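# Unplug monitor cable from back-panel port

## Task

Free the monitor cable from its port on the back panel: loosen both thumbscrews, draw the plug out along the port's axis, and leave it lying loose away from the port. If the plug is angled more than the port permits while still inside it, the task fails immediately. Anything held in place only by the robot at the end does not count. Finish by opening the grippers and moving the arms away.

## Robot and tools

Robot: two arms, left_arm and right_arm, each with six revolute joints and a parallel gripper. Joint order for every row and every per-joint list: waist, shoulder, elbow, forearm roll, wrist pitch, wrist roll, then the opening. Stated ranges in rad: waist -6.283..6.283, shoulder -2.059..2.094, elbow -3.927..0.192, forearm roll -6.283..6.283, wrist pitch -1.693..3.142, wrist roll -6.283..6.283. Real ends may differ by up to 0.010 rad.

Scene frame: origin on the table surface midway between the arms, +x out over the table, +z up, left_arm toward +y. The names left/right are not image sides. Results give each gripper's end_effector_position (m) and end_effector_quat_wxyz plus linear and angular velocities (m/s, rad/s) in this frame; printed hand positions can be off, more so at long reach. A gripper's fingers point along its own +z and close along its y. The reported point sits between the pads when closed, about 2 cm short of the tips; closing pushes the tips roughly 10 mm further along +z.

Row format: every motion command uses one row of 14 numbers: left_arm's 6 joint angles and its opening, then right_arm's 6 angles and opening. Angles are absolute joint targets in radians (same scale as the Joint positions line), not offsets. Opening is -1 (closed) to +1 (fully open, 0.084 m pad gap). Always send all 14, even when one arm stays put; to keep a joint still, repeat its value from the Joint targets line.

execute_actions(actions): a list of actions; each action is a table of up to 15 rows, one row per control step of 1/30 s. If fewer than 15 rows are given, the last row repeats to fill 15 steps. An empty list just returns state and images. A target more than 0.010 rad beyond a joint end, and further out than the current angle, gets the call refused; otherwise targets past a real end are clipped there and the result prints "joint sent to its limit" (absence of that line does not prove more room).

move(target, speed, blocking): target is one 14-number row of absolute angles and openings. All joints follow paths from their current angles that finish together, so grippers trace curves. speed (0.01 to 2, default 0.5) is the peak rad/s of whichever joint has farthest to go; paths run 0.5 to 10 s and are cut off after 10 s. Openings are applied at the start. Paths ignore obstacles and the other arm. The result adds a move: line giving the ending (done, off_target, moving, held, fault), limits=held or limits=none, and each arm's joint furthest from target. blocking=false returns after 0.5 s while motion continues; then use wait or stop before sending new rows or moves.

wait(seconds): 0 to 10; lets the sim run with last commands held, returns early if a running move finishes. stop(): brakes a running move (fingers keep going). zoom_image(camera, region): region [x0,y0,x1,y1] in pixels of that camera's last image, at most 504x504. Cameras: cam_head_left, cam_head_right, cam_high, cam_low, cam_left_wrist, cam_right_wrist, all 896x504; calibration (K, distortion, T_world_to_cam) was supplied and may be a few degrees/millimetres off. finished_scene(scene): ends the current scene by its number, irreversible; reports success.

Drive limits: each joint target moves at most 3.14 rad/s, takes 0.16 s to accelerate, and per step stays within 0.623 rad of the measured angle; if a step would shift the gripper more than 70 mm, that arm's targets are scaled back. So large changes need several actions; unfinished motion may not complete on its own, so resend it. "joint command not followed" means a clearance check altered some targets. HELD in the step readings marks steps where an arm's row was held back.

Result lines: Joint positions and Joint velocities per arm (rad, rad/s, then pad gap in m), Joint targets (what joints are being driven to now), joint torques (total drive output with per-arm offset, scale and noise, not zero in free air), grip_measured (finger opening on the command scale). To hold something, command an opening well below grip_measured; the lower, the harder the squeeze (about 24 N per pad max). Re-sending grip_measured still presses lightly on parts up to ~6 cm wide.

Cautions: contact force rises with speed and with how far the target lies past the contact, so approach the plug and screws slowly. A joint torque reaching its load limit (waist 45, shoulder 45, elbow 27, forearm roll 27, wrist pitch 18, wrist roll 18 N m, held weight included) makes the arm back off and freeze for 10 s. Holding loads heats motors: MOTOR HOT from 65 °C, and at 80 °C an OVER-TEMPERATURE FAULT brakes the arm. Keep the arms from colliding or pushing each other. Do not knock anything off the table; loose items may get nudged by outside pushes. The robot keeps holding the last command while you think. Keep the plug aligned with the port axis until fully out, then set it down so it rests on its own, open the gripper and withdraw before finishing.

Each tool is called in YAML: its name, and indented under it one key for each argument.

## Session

execute_actions:
  actions: []

Scene clock: 0.00 s.
left_arm: end_effector_position=(+0.8012, +0.3344, +0.2867) grip_measured=-1.00 end_effector_quat_wxyz=(+0.178, +0.667, +0.669, +0.276) end_effector_velocity=(-0.000, -0.000, +0.001) end_effector_angular_velocity=(-0.000, -0.001, -0.000) | right_arm: end_effector_position=(+0.5222, -0.2004, +0.3777) grip_measured=-1.00 end_effector_quat_wxyz=(-0.254, +0.570, +0.761, +0.179) end_effector_velocity=(+0.000, -0.000, -0.000) end_effector_angular_velocity=(+0.000, -0.001, -0.001)
Joint names: [waist, shoulder, elbow, forearm roll, wrist pitch, wrist roll]
Joint positions: left_arm=[ 0.009  0.594 -1.856  0.32   0.639 -1.863  0.   ] | right_arm=[-0.221  0.413 -2.015  0.598  1.827 -1.851  0.   ]
Joint velocities: left_arm=[-0.    -0.002  0.001  0.    -0.    -0.    -0.   ] | right_arm=[-0.001  0.    -0.     0.    -0.001 -0.001 -0.   ]
Joint torques (N m, as the arm reports them, + toward a larger angle): no reading
Motor temperatures (°C, as the motors report them): left_arm=[26 30 37 29 30 29] | right_arm=[29 30 30 30 33 33]
Joint targets: left_arm=[0.009 0.594 -1.856 0.320 0.639 -1.863] | right_arm=[-0.221 0.413 -2.015 0.598 1.827 -1.851]
camera_calibration (this result's frames):
cam_left_wrist: T_world_to_cam=[[0.77665, -0.0342324, 0.629001, -0.763854], [0.0491084, -0.992193, -0.114635, 0.389071], [0.628015, 0.11992, -0.768906, -0.190102], [0, 0, 0, 1]] pos_world=[0.693528, 0.382682, 0.378895]
cam_right_wrist: T_world_to_cam=[[0.960575, 0.27801, -0.00246089, -0.413114], [0.225759, -0.785143, -0.5767, 0.0103198], [-0.162261, 0.553408, -0.816952, 0.636775], [0, 0, 0, 1]] pos_world=[0.497821, -0.229444, 0.525149]

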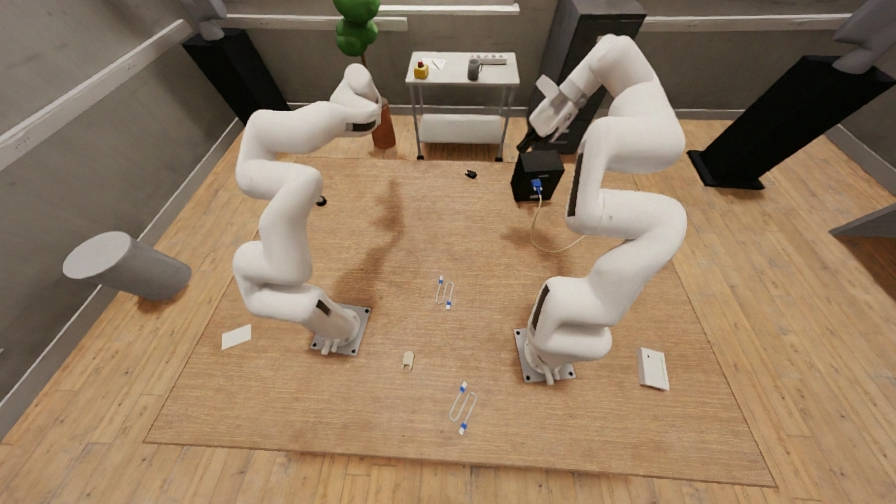

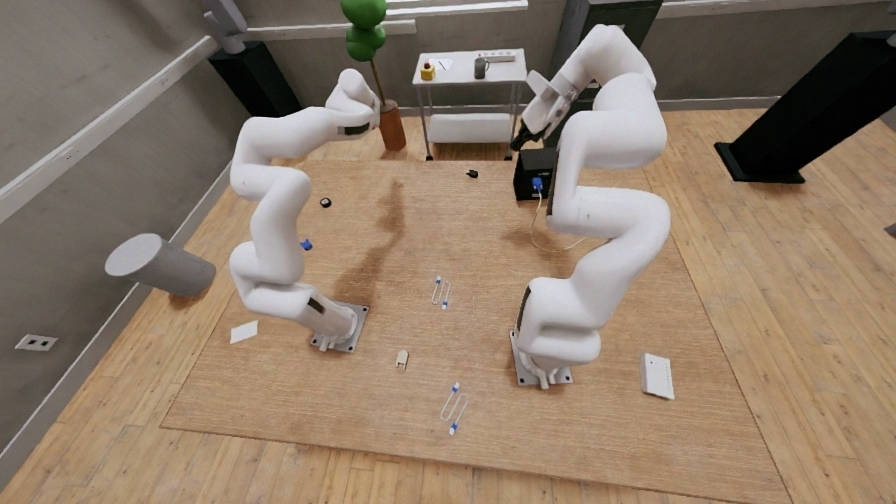

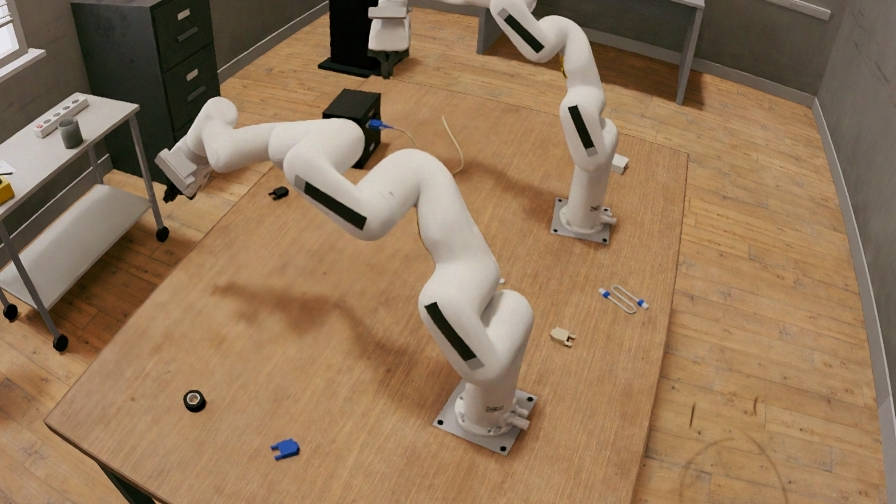

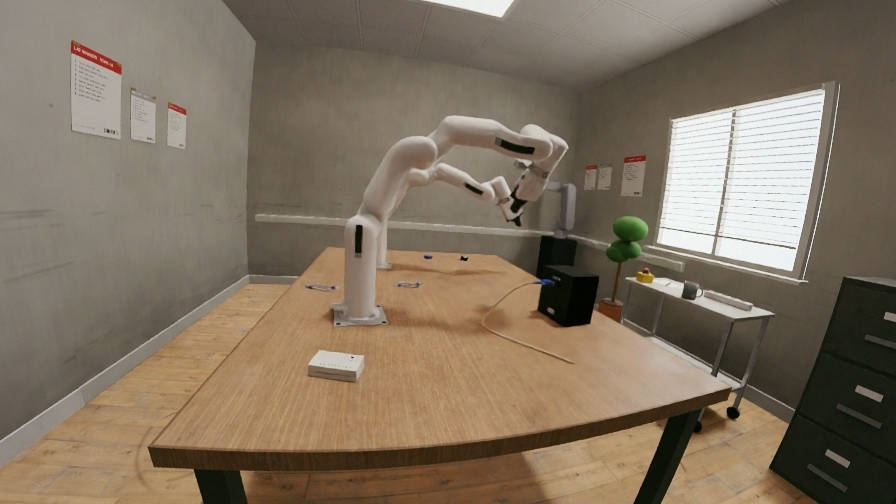

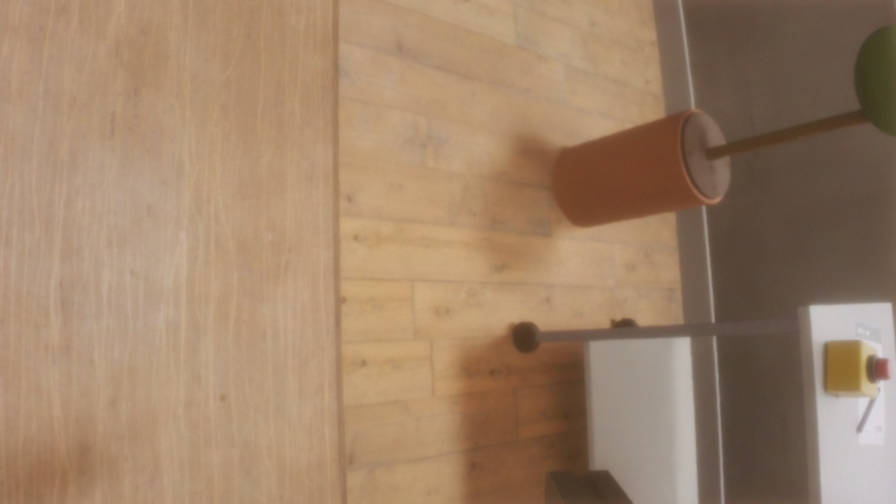

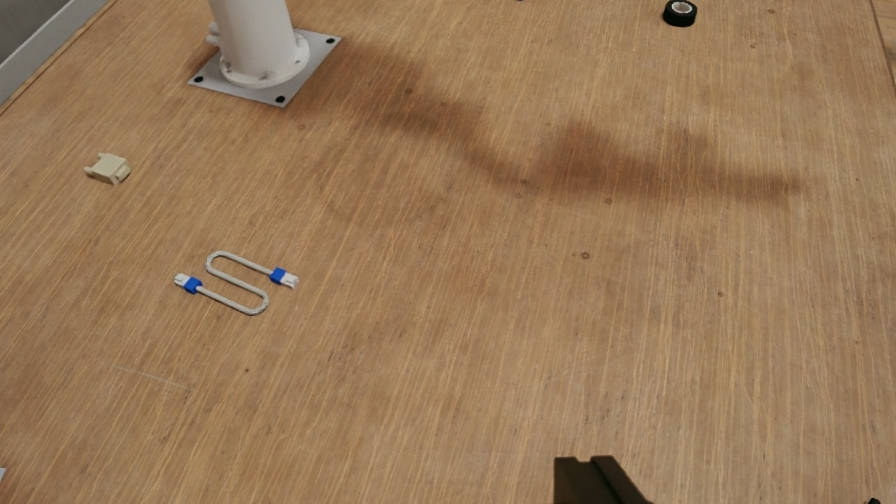

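move:
  target: [0.3,-0.2,-0.6,0,0.7,0,0.37,-0.2,-0.3,-1.2,3.14,0.3,-3.14,0.3]
  speed: 1

move:
  target: [0.3,-0.2,-0.6,0,0.7,0,0.37,-0.25,-0.45,-0.4,3.14,0.15,-3.14,0.3]
  speed: 0.6

Scene clock: 17.27 s.
left_arm: end_effector_position=(+0.4274, +0.4552, +0.1308) grip_measured=+0.36 end_effector_quat_wxyz=(-0.005, +0.994, +0.099, +0.050) end_effector_velocity=(-0.001, +0.000, -0.000) end_effector_angular_velocity=(-0.001, +0.001, -0.001) | right_arm: end_effector_position=(+0.5671, -0.3405, +0.5909) grip_measured=+0.29 end_effector_quat_wxyz=(+0.025, +0.621, -0.019, +0.783) end_effector_velocity=(-0.001, +0.000, -0.000) end_effector_angular_velocity=(+0.003, +0.001, -0.000)
Joint names: [waist, shoulder, elbow, forearm roll, wrist pitch, wrist roll]
Joint positions: left_arm=[ 0.3   -0.2   -0.6    0.     0.7   -0.     0.059] | right_arm=[-0.2   -0.3   -1.2    3.14   0.3   -3.14   0.056]
Joint velocities: left_arm=[ 0.001 -0.001  0.001 -0.001  0.     0.002 -0.   ] | right_arm=[ 0.    -0.002  0.001  0.003 -0.002  0.     0.   ]
Joint torques (N m, as the arm reports them, + toward a larger angle): left_arm=[  0.23 -13.83 -22.16   0.68  -1.44  -0.53] | right_arm=[ -1.73 -19.44 -19.77  -0.14   1.75   0.49]
Motor temperatures (°C, as the motors report them): left_arm=[26 31 39 29 30 29] | right_arm=[29 30 31 30 33 33]
Joint targets: left_arm=[0.300 -0.200 -0.600 0.000 0.700 -0.000] | right_arm=[-0.200 -0.300 -1.200 3.140 0.300 -3.140]
move: done; limits=none; left_arm: farthest joint: the waist, 0.000 radians from its target (0.291 radians at the start); right_arm: farthest joint: the waist, 0.000 radians from its target (0.021 radians at the start)
camera_calibration (this result's frames):
cam_left_wrist: T_world_to_cam=[[0.204595, -0.978478, 0.0268548, 0.381741], [-0.974448, -0.206197, -0.0890742, 0.585755], [0.0926945, -0.00794443, -0.995663, 0.226956], [0, 0, 0, 1]] pos_world=[0.471648, 0.496109, 0.267896]
cam_right_wrist: T_world_to_cam=[[-0.0790254, -0.99687, -0.00237113, -0.261412], [0.210969, -0.0143995, -0.977387, 0.520657], [0.974293, -0.0777386, 0.211447, -0.571299], [0, 0, 0, 1]] pos_world=[0.426112, -0.297509, 0.629063]

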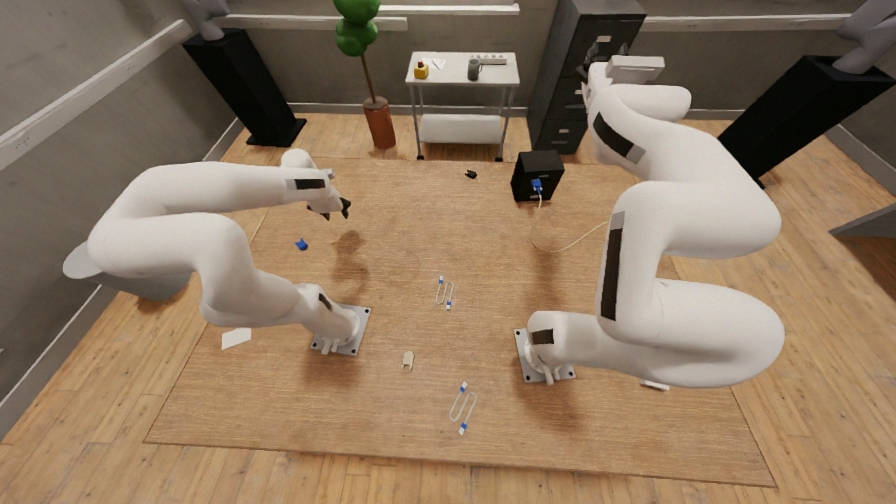

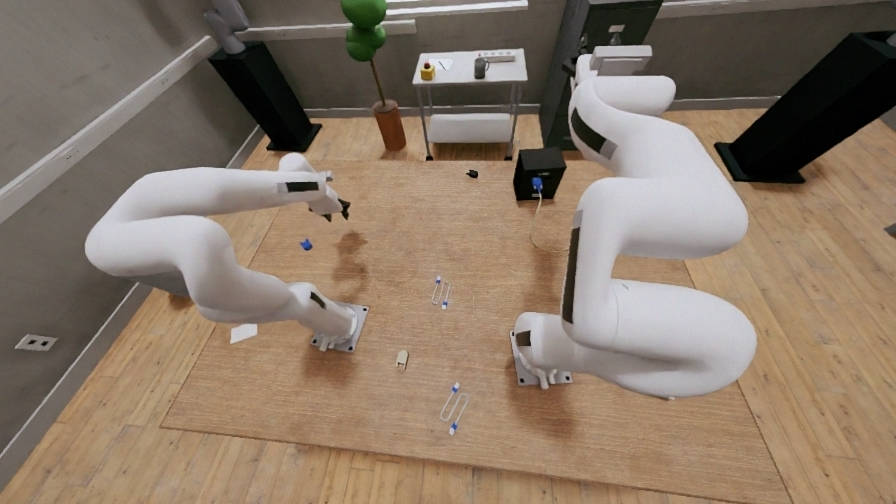

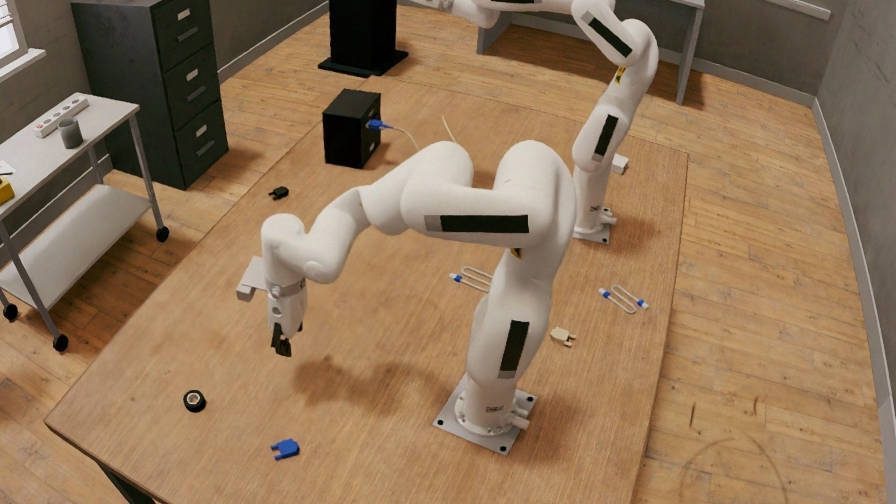

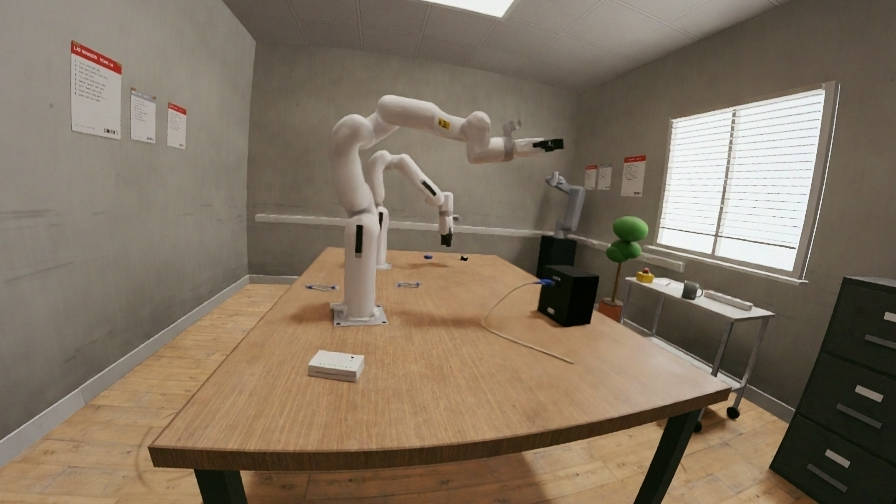

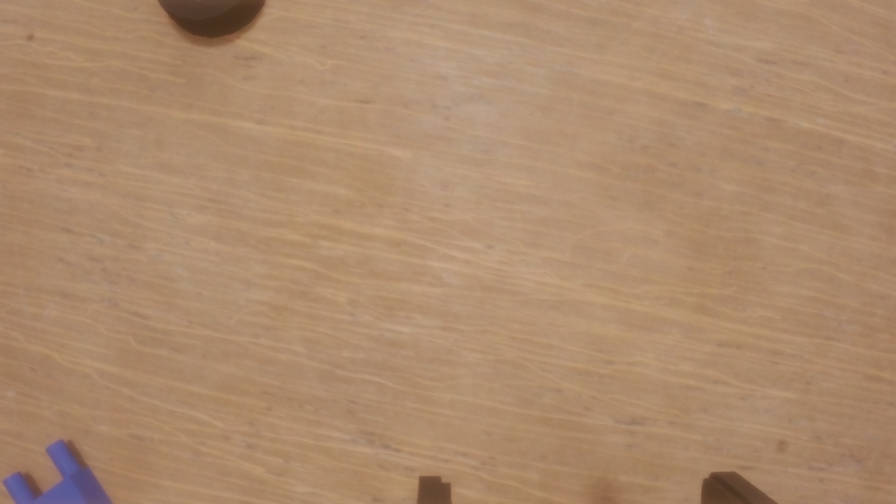

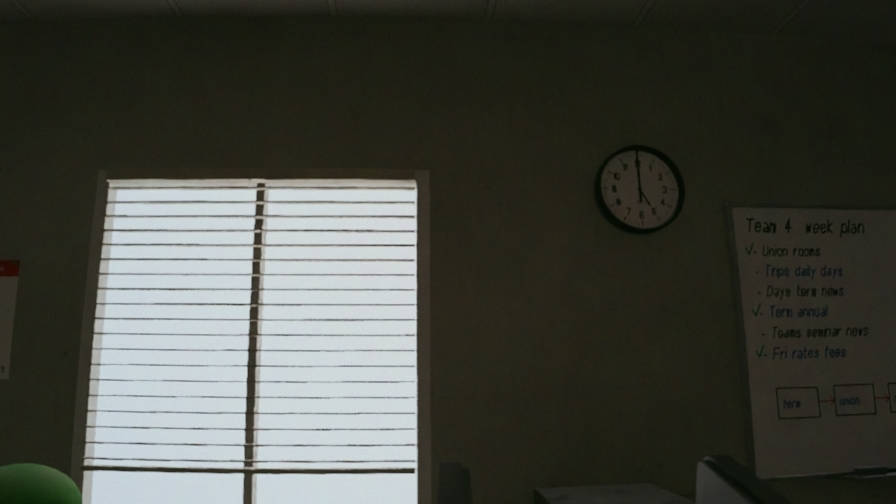

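Scene clock: 19.27 s.
left_arm: end_effector_position=(+0.4273, +0.4552, +0.1308) grip_measured=+0.36 end_effector_quat_wxyz=(-0.005, +0.994, +0.099, +0.050) end_effector_velocity=(+0.000, -0.000, +0.000) end_effector_angular_velocity=(+0.000, -0.000, -0.001) | right_arm: end_effector_position=(+0.3929, -0.3497, +0.1790) grip_measured=+0.29 end_effector_quat_wxyz=(+0.027, +0.876, -0.050, +0.479) end_effector_velocity=(-0.001, -0.000, -0.001) end_effector_angular_velocity=(-0.002, +0.004, +0.001)
Joint names: [waist, shoulder, elbow, forearm roll, wrist pitch, wrist roll]
Joint positions: left_arm=[ 0.3   -0.2   -0.6   -0.     0.7   -0.     0.059] | right_arm=[-0.25  -0.45  -0.4    3.14   0.15  -3.14   0.056]
Joint velocities: left_arm=[-0.001 -0.     0.     0.    -0.     0.    -0.   ] | right_arm=[-0.    -0.     0.003 -0.001 -0.001 -0.001  0.   ]
Joint torques (N m, as the arm reports them, + toward a larger angle): left_arm=[  0.84 -12.98 -22.5    0.26  -1.71  -0.55] | right_arm=[ -1.59 -11.67 -16.29  -0.24   0.79   0.58]
Motor temperatures (°C, as the motors report them): left_arm=[26 30 39 29 30 29] | right_arm=[29 30 32 30 33 33]
Joint targets: left_arm=[0.300 -0.200 -0.600 0.000 0.700 0.000] | right_arm=[-0.250 -0.450 -0.400 3.140 0.150 -3.140]
move: done; limits=none; left_arm: farthest joint: the waist, 0.000 radians from its target (0.000 radians at the start); right_arm: farthest joint: the waist, 0.000 radians from its target (0.050 radians at the start)
camera_calibration (this result's frames):
cam_left_wrist: T_world_to_cam=[[0.204548, -0.978488, 0.0268629, 0.381797], [-0.974473, -0.206149, -0.0889083, 0.585607], [0.0925335, -0.00799121, -0.995678, 0.227008], [0, 0, 0, 1]] pos_world=[0.471557, 0.49612, 0.267835]
cam_right_wrist: T_world_to_cam=[[-0.126042, -0.991978, 0.00964085, -0.267291], [-0.550078, 0.0617994, -0.832824, 0.454516], [0.825547, -0.110274, -0.553454, -0.131202], [0, 0, 0, 1]] pos_world=[0.324643, -0.307704, 0.308495]

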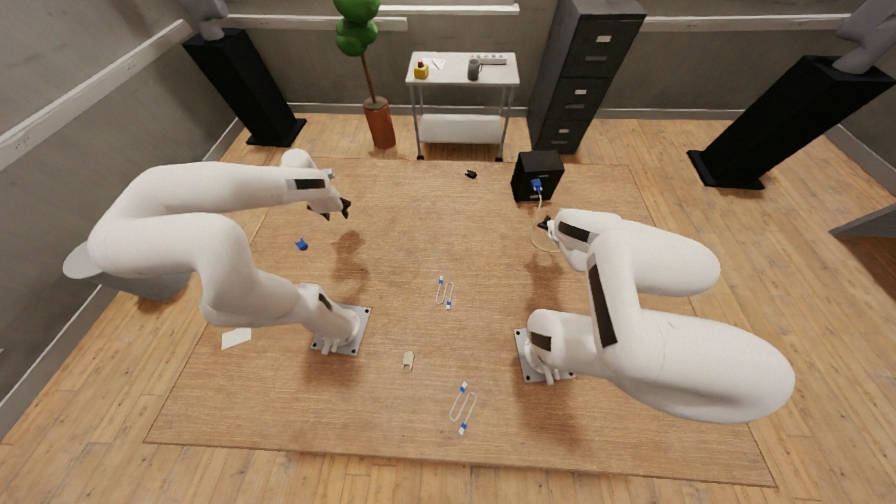

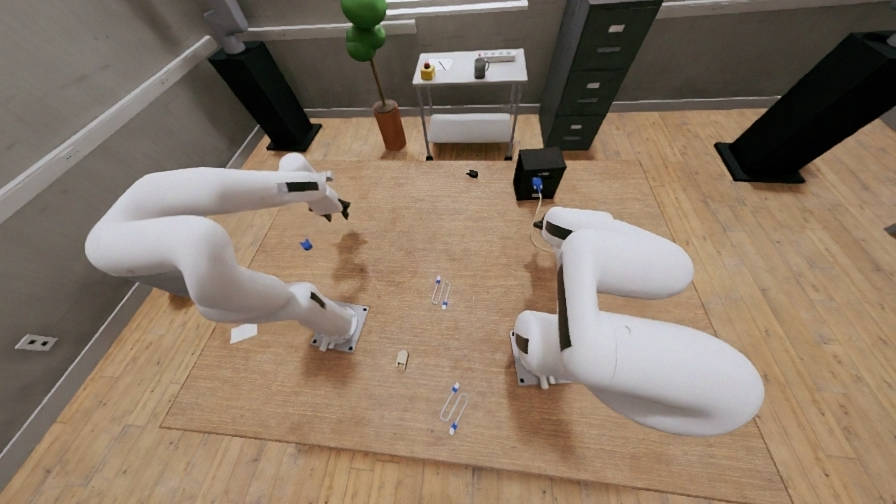

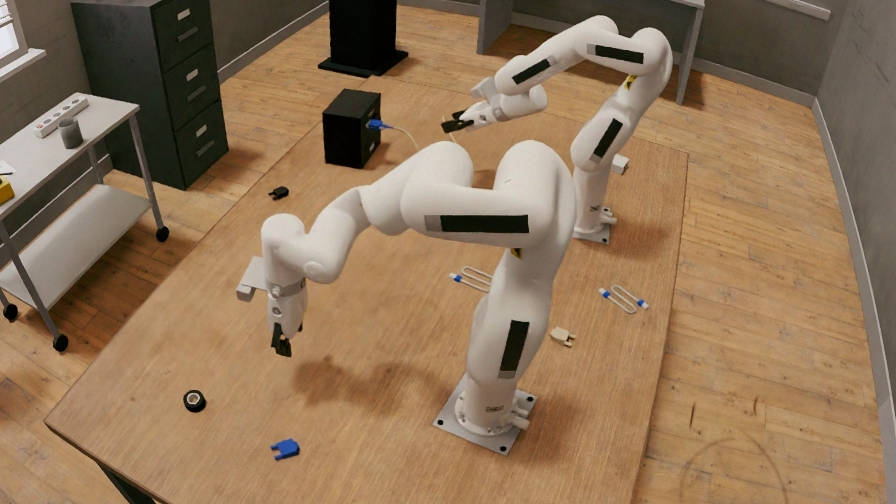

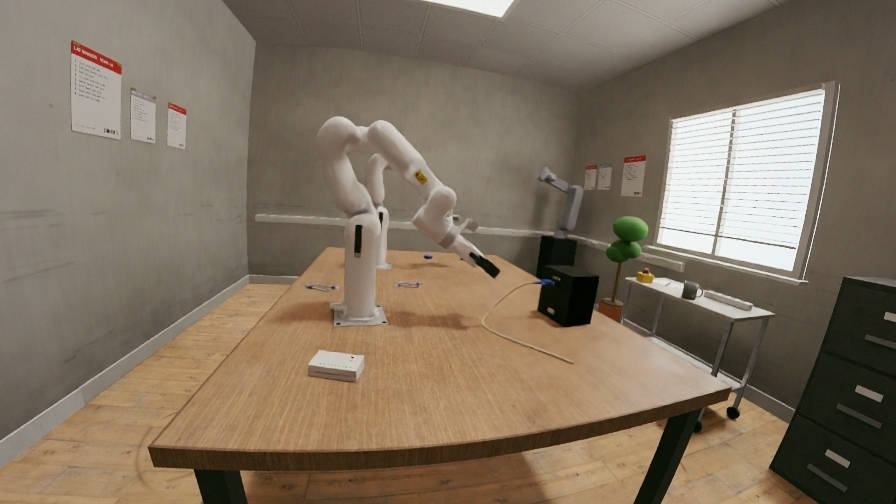

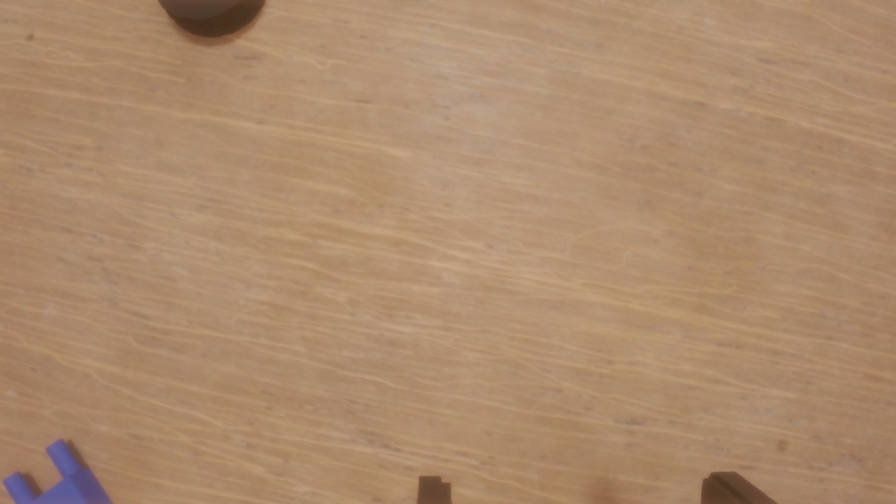

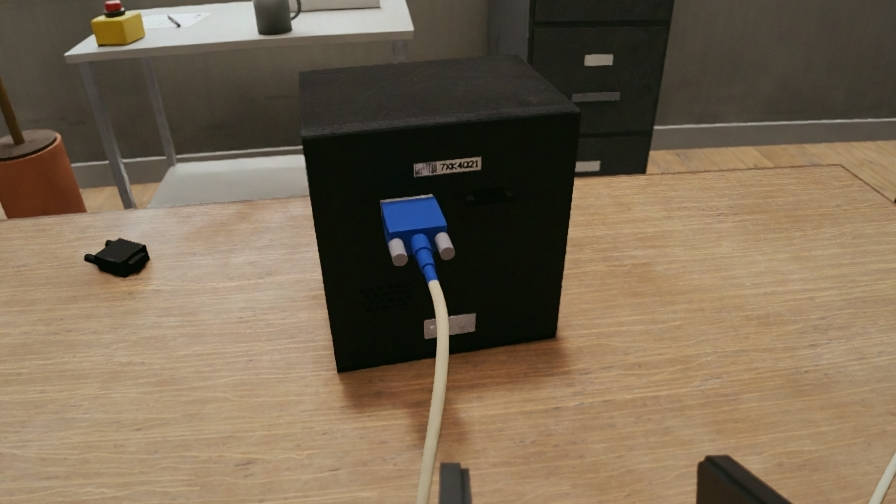

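move:
  target: [0.3,-0.2,-0.6,0,0.7,0,0.37,-0.356,0.1,-0.5,2.806,1.2,-3.07,0.3]
  speed: 0.6

move:
  target: [0.3,-0.2,-0.6,0,0.7,0,0.37,-0.356,0.296,-0.5155,2.806,1.363,-3.07,0.3]
  speed: 0.2

Scene clock: 42.37 s.
left_arm: end_effector_position=(+0.4273, +0.4552, +0.1308) grip_measured=+0.36 end_effector_quat_wxyz=(-0.005, +0.994, +0.099, +0.050) end_effector_velocity=(+0.000, +0.000, +0.001) end_effector_angular_velocity=(+0.000, -0.001, +0.001) | right_arm: end_effector_position=(+0.5234, -0.3527, +0.1864) grip_measured=+0.29 end_effector_quat_wxyz=(-0.013, +0.702, +0.053, +0.710) end_effector_velocity=(+0.000, -0.000, -0.000) end_effector_angular_velocity=(+0.000, -0.002, -0.000)
Joint names: [waist, shoulder, elbow, forearm roll, wrist pitch, wrist roll]
Joint positions: left_arm=[ 0.3   -0.2   -0.6   -0.     0.7   -0.     0.059] | right_arm=[-0.356  0.1   -0.5    2.806  1.2   -3.07   0.056]
Joint velocities: left_arm=[ 0.    -0.001 -0.001  0.     0.001 -0.     0.   ] | right_arm=[-0.001  0.002 -0.    -0.001  0.004 -0.001  0.   ]
Joint torques (N m, as the arm reports them, + toward a larger angle): left_arm=[  1.06 -13.4  -22.43   0.08  -1.49  -0.36] | right_arm=[ -1.82 -22.42 -12.79   0.24   1.41   0.26]
Motor temperatures (°C, as the motors report them): left_arm=[26 30 39 29 30 29] | right_arm=[29 30 32 30 33 33]
Joint targets: left_arm=[0.300 -0.200 -0.600 0.000 0.700 0.000] | right_arm=[-0.356 0.100 -0.500 2.806 1.200 -3.070]
move: done; limits=none; left_arm: farthest joint: the waist, 0.000 radians from its target (0.000 radians at the start); right_arm: farthest joint: the waist, 0.000 radians from its target (0.106 radians at the start)
camera_calibration (this result's frames):
cam_left_wrist: T_world_to_cam=[[0.204548, -0.978488, 0.0268629, 0.381797], [-0.974473, -0.206149, -0.0889082, 0.585607], [0.0925333, -0.00799119, -0.995678, 0.227008], [0, 0, 0, 1]] pos_world=[0.471557, 0.49612, 0.267835]
cam_right_wrist: T_world_to_cam=[[0.0753858, -0.995465, 0.0580218, -0.369568], [-0.00195512, -0.0583348, -0.998295, 0.234278], [0.997153, 0.0751438, -0.00634387, -0.361563], [0, 0, 0, 1]] pos_world=[0.388852, -0.327057, 0.253028]

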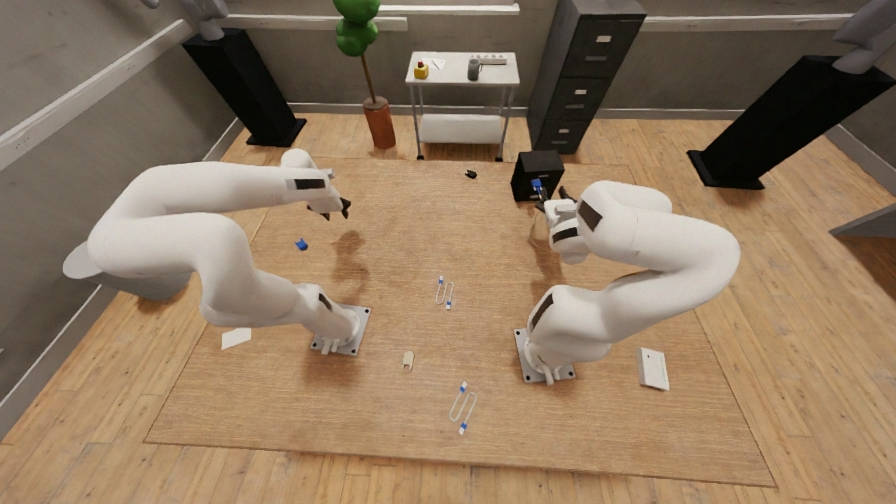

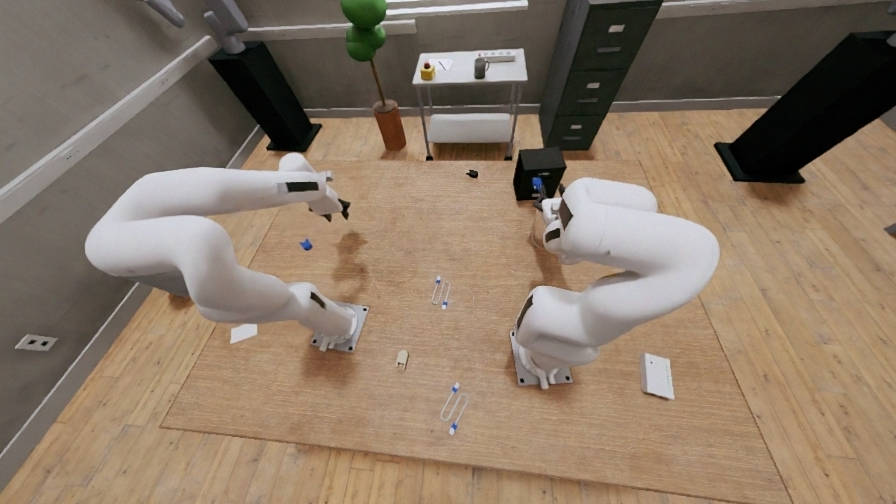

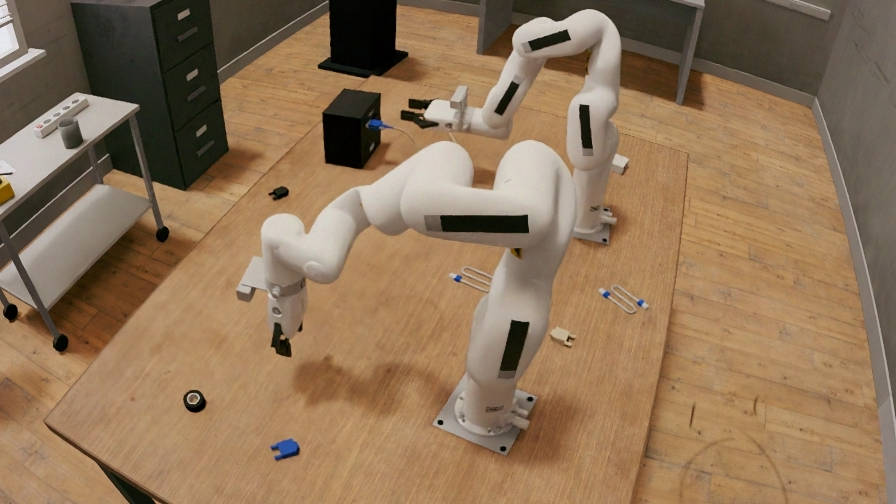

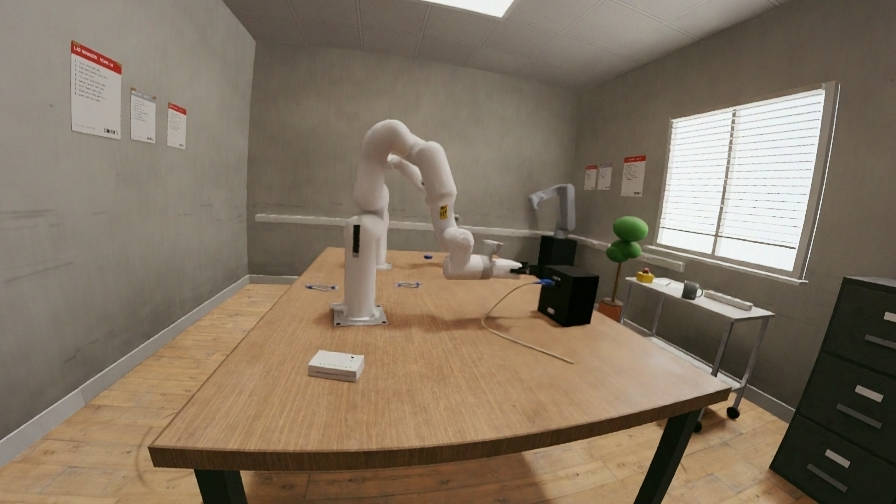

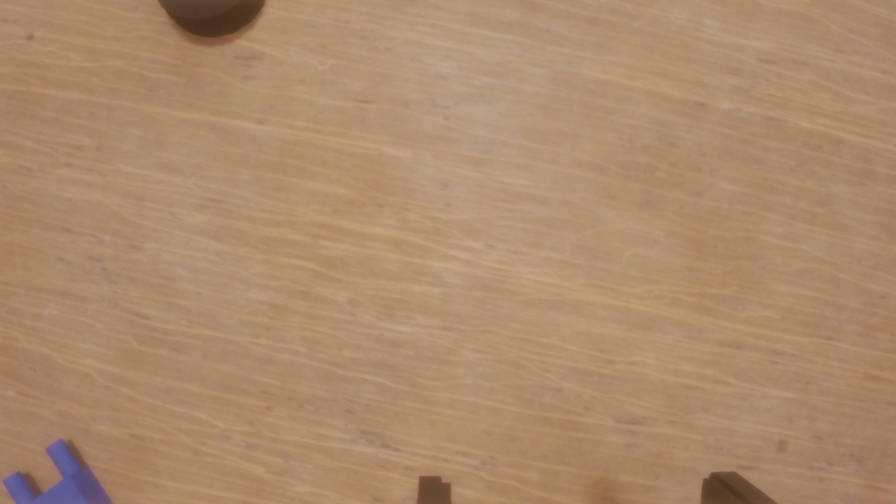

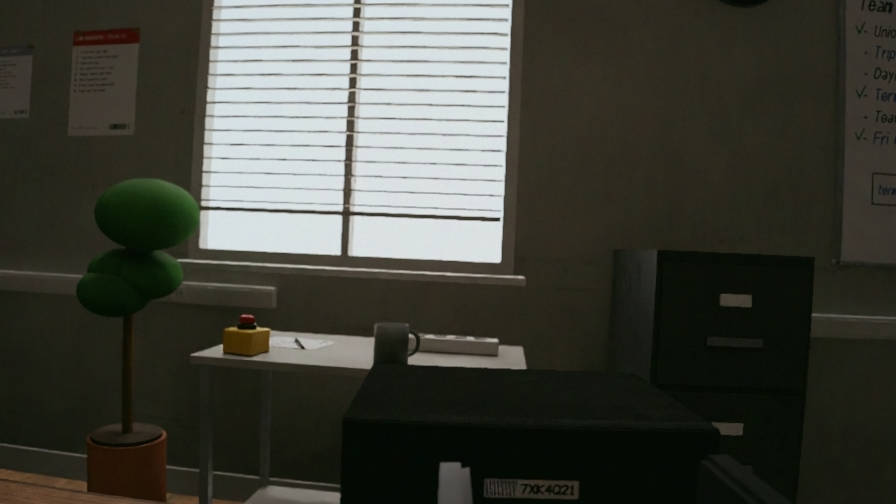

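Scene clock: 43.80 s.
left_arm: end_effector_position=(+0.4273, +0.4552, +0.1308) grip_measured=+0.36 end_effector_quat_wxyz=(-0.005, +0.994, +0.099, +0.050) end_effector_velocity=(-0.000, -0.000, -0.000) end_effector_angular_velocity=(-0.000, +0.000, -0.000) | right_arm: end_effector_position=(+0.5201, -0.3440, +0.1305) grip_measured=+0.29 end_effector_quat_wxyz=(-0.038, +0.706, +0.039, +0.706) end_effector_velocity=(-0.001, +0.000, -0.002) end_effector_angular_velocity=(+0.001, +0.003, +0.000)
Joint names: [waist, shoulder, elbow, forearm roll, wrist pitch, wrist roll]
Joint positions: left_arm=[ 0.3   -0.2   -0.6    0.     0.7   -0.     0.059] | right_arm=[-0.356  0.296 -0.516  2.806  1.363 -3.07   0.056]
Joint velocities: left_arm=[-0.001 -0.     0.001  0.    -0.    -0.001  0.   ] | right_arm=[-0.     0.003  0.001 -0.     0.     0.     0.   ]
Joint torques (N m, as the arm reports them, + toward a larger angle): left_arm=[  1.07 -13.45 -22.47  -0.28  -1.87  -1.  ] | right_arm=[ -1.59 -24.64 -10.32  -0.26   1.49   0.31]
Motor temperatures (°C, as the motors report them): left_arm=[26 30 39 29 30 29] | right_arm=[29 30 32 30 33 33]
Joint targets: left_arm=[0.300 -0.200 -0.600 0.000 0.700 0.000] | right_arm=[-0.356 0.296 -0.516 2.806 1.363 -3.070]
move: done; limits=none; left_arm: farthest joint: the waist, 0.000 radians from its target (0.000 radians at the start); right_arm: farthest joint: the waist, 0.000 radians from its target (0.000 radians at the start)
camera_calibration (this result's frames):
cam_left_wrist: T_world_to_cam=[[0.204548, -0.978488, 0.0268628, 0.381797], [-0.974473, -0.206149, -0.0889083, 0.585607], [0.0925334, -0.00799113, -0.995678, 0.227008], [0, 0, 0, 1]] pos_world=[0.471557, 0.49612, 0.267835]
cam_right_wrist: T_world_to_cam=[[0.0921699, -0.995742, 0.00146195, -0.358882], [-0.0159446, -0.00294391, -0.999869, 0.205453], [0.995616, 0.0921345, -0.0161481, -0.351365], [0, 0, 0, 1]] pos_world=[0.386178, -0.324376, 0.200276]

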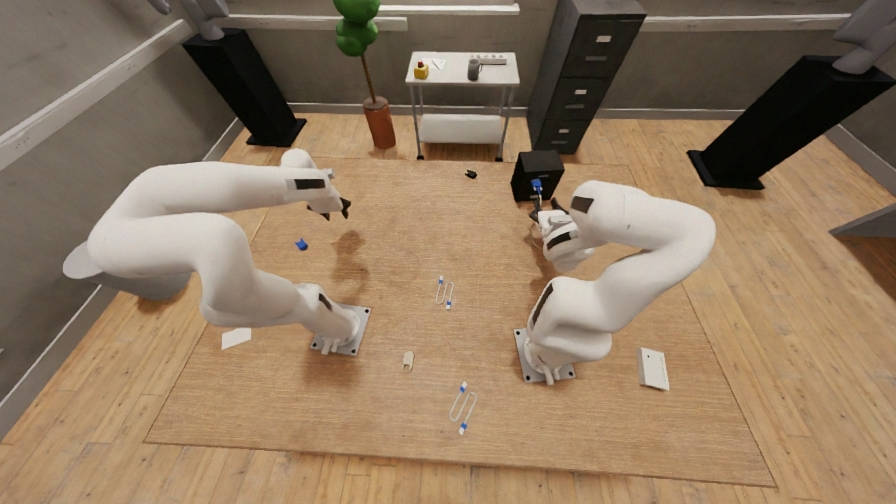

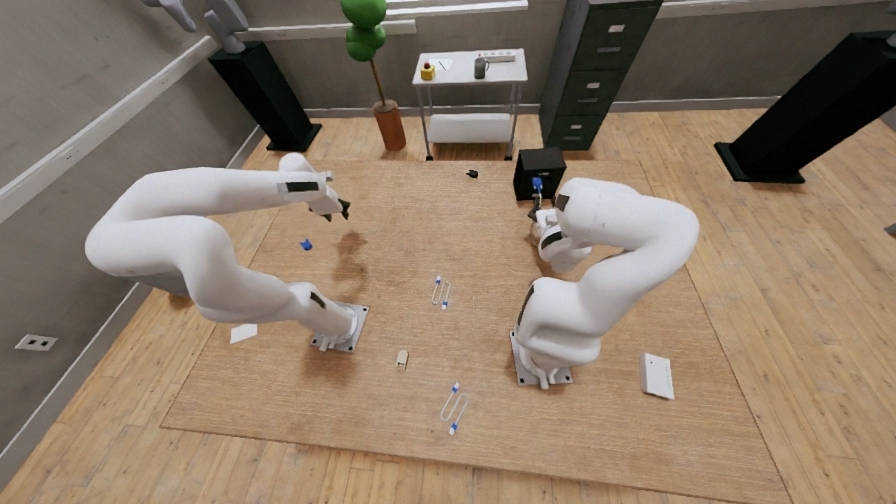

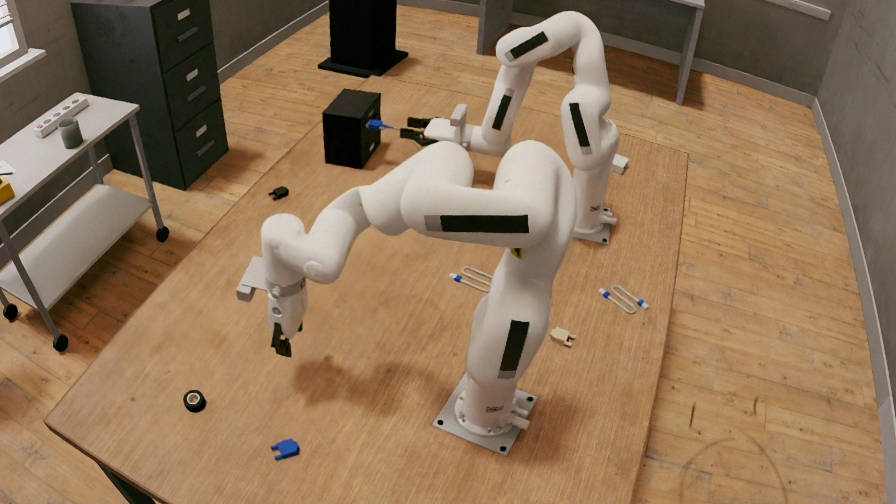

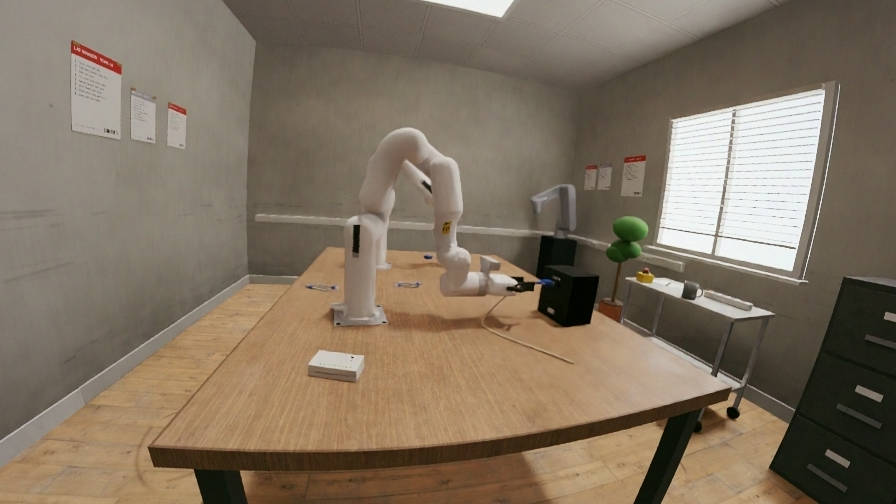

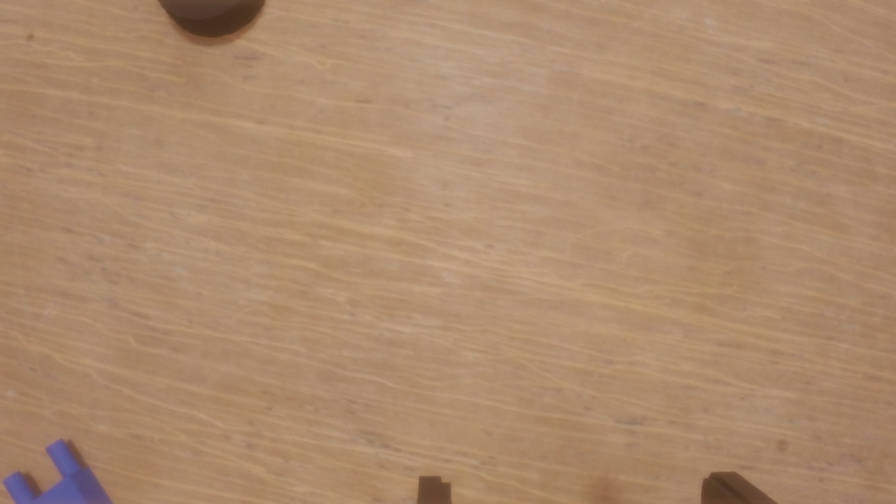

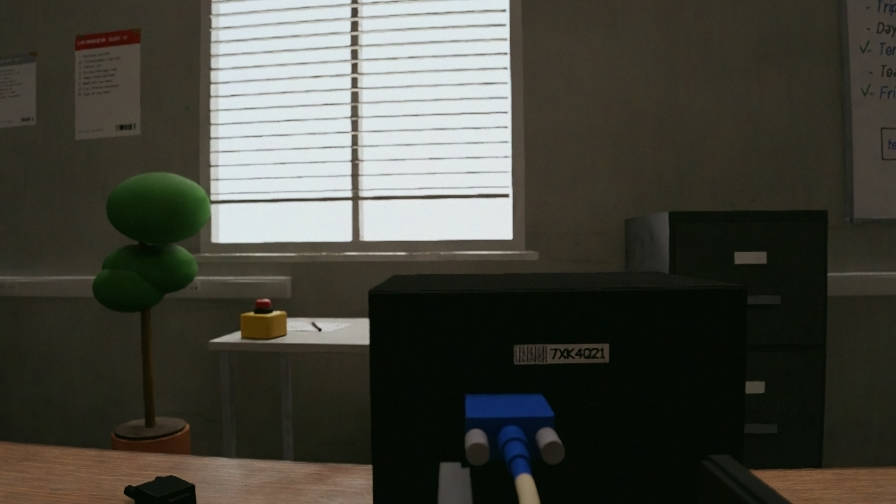

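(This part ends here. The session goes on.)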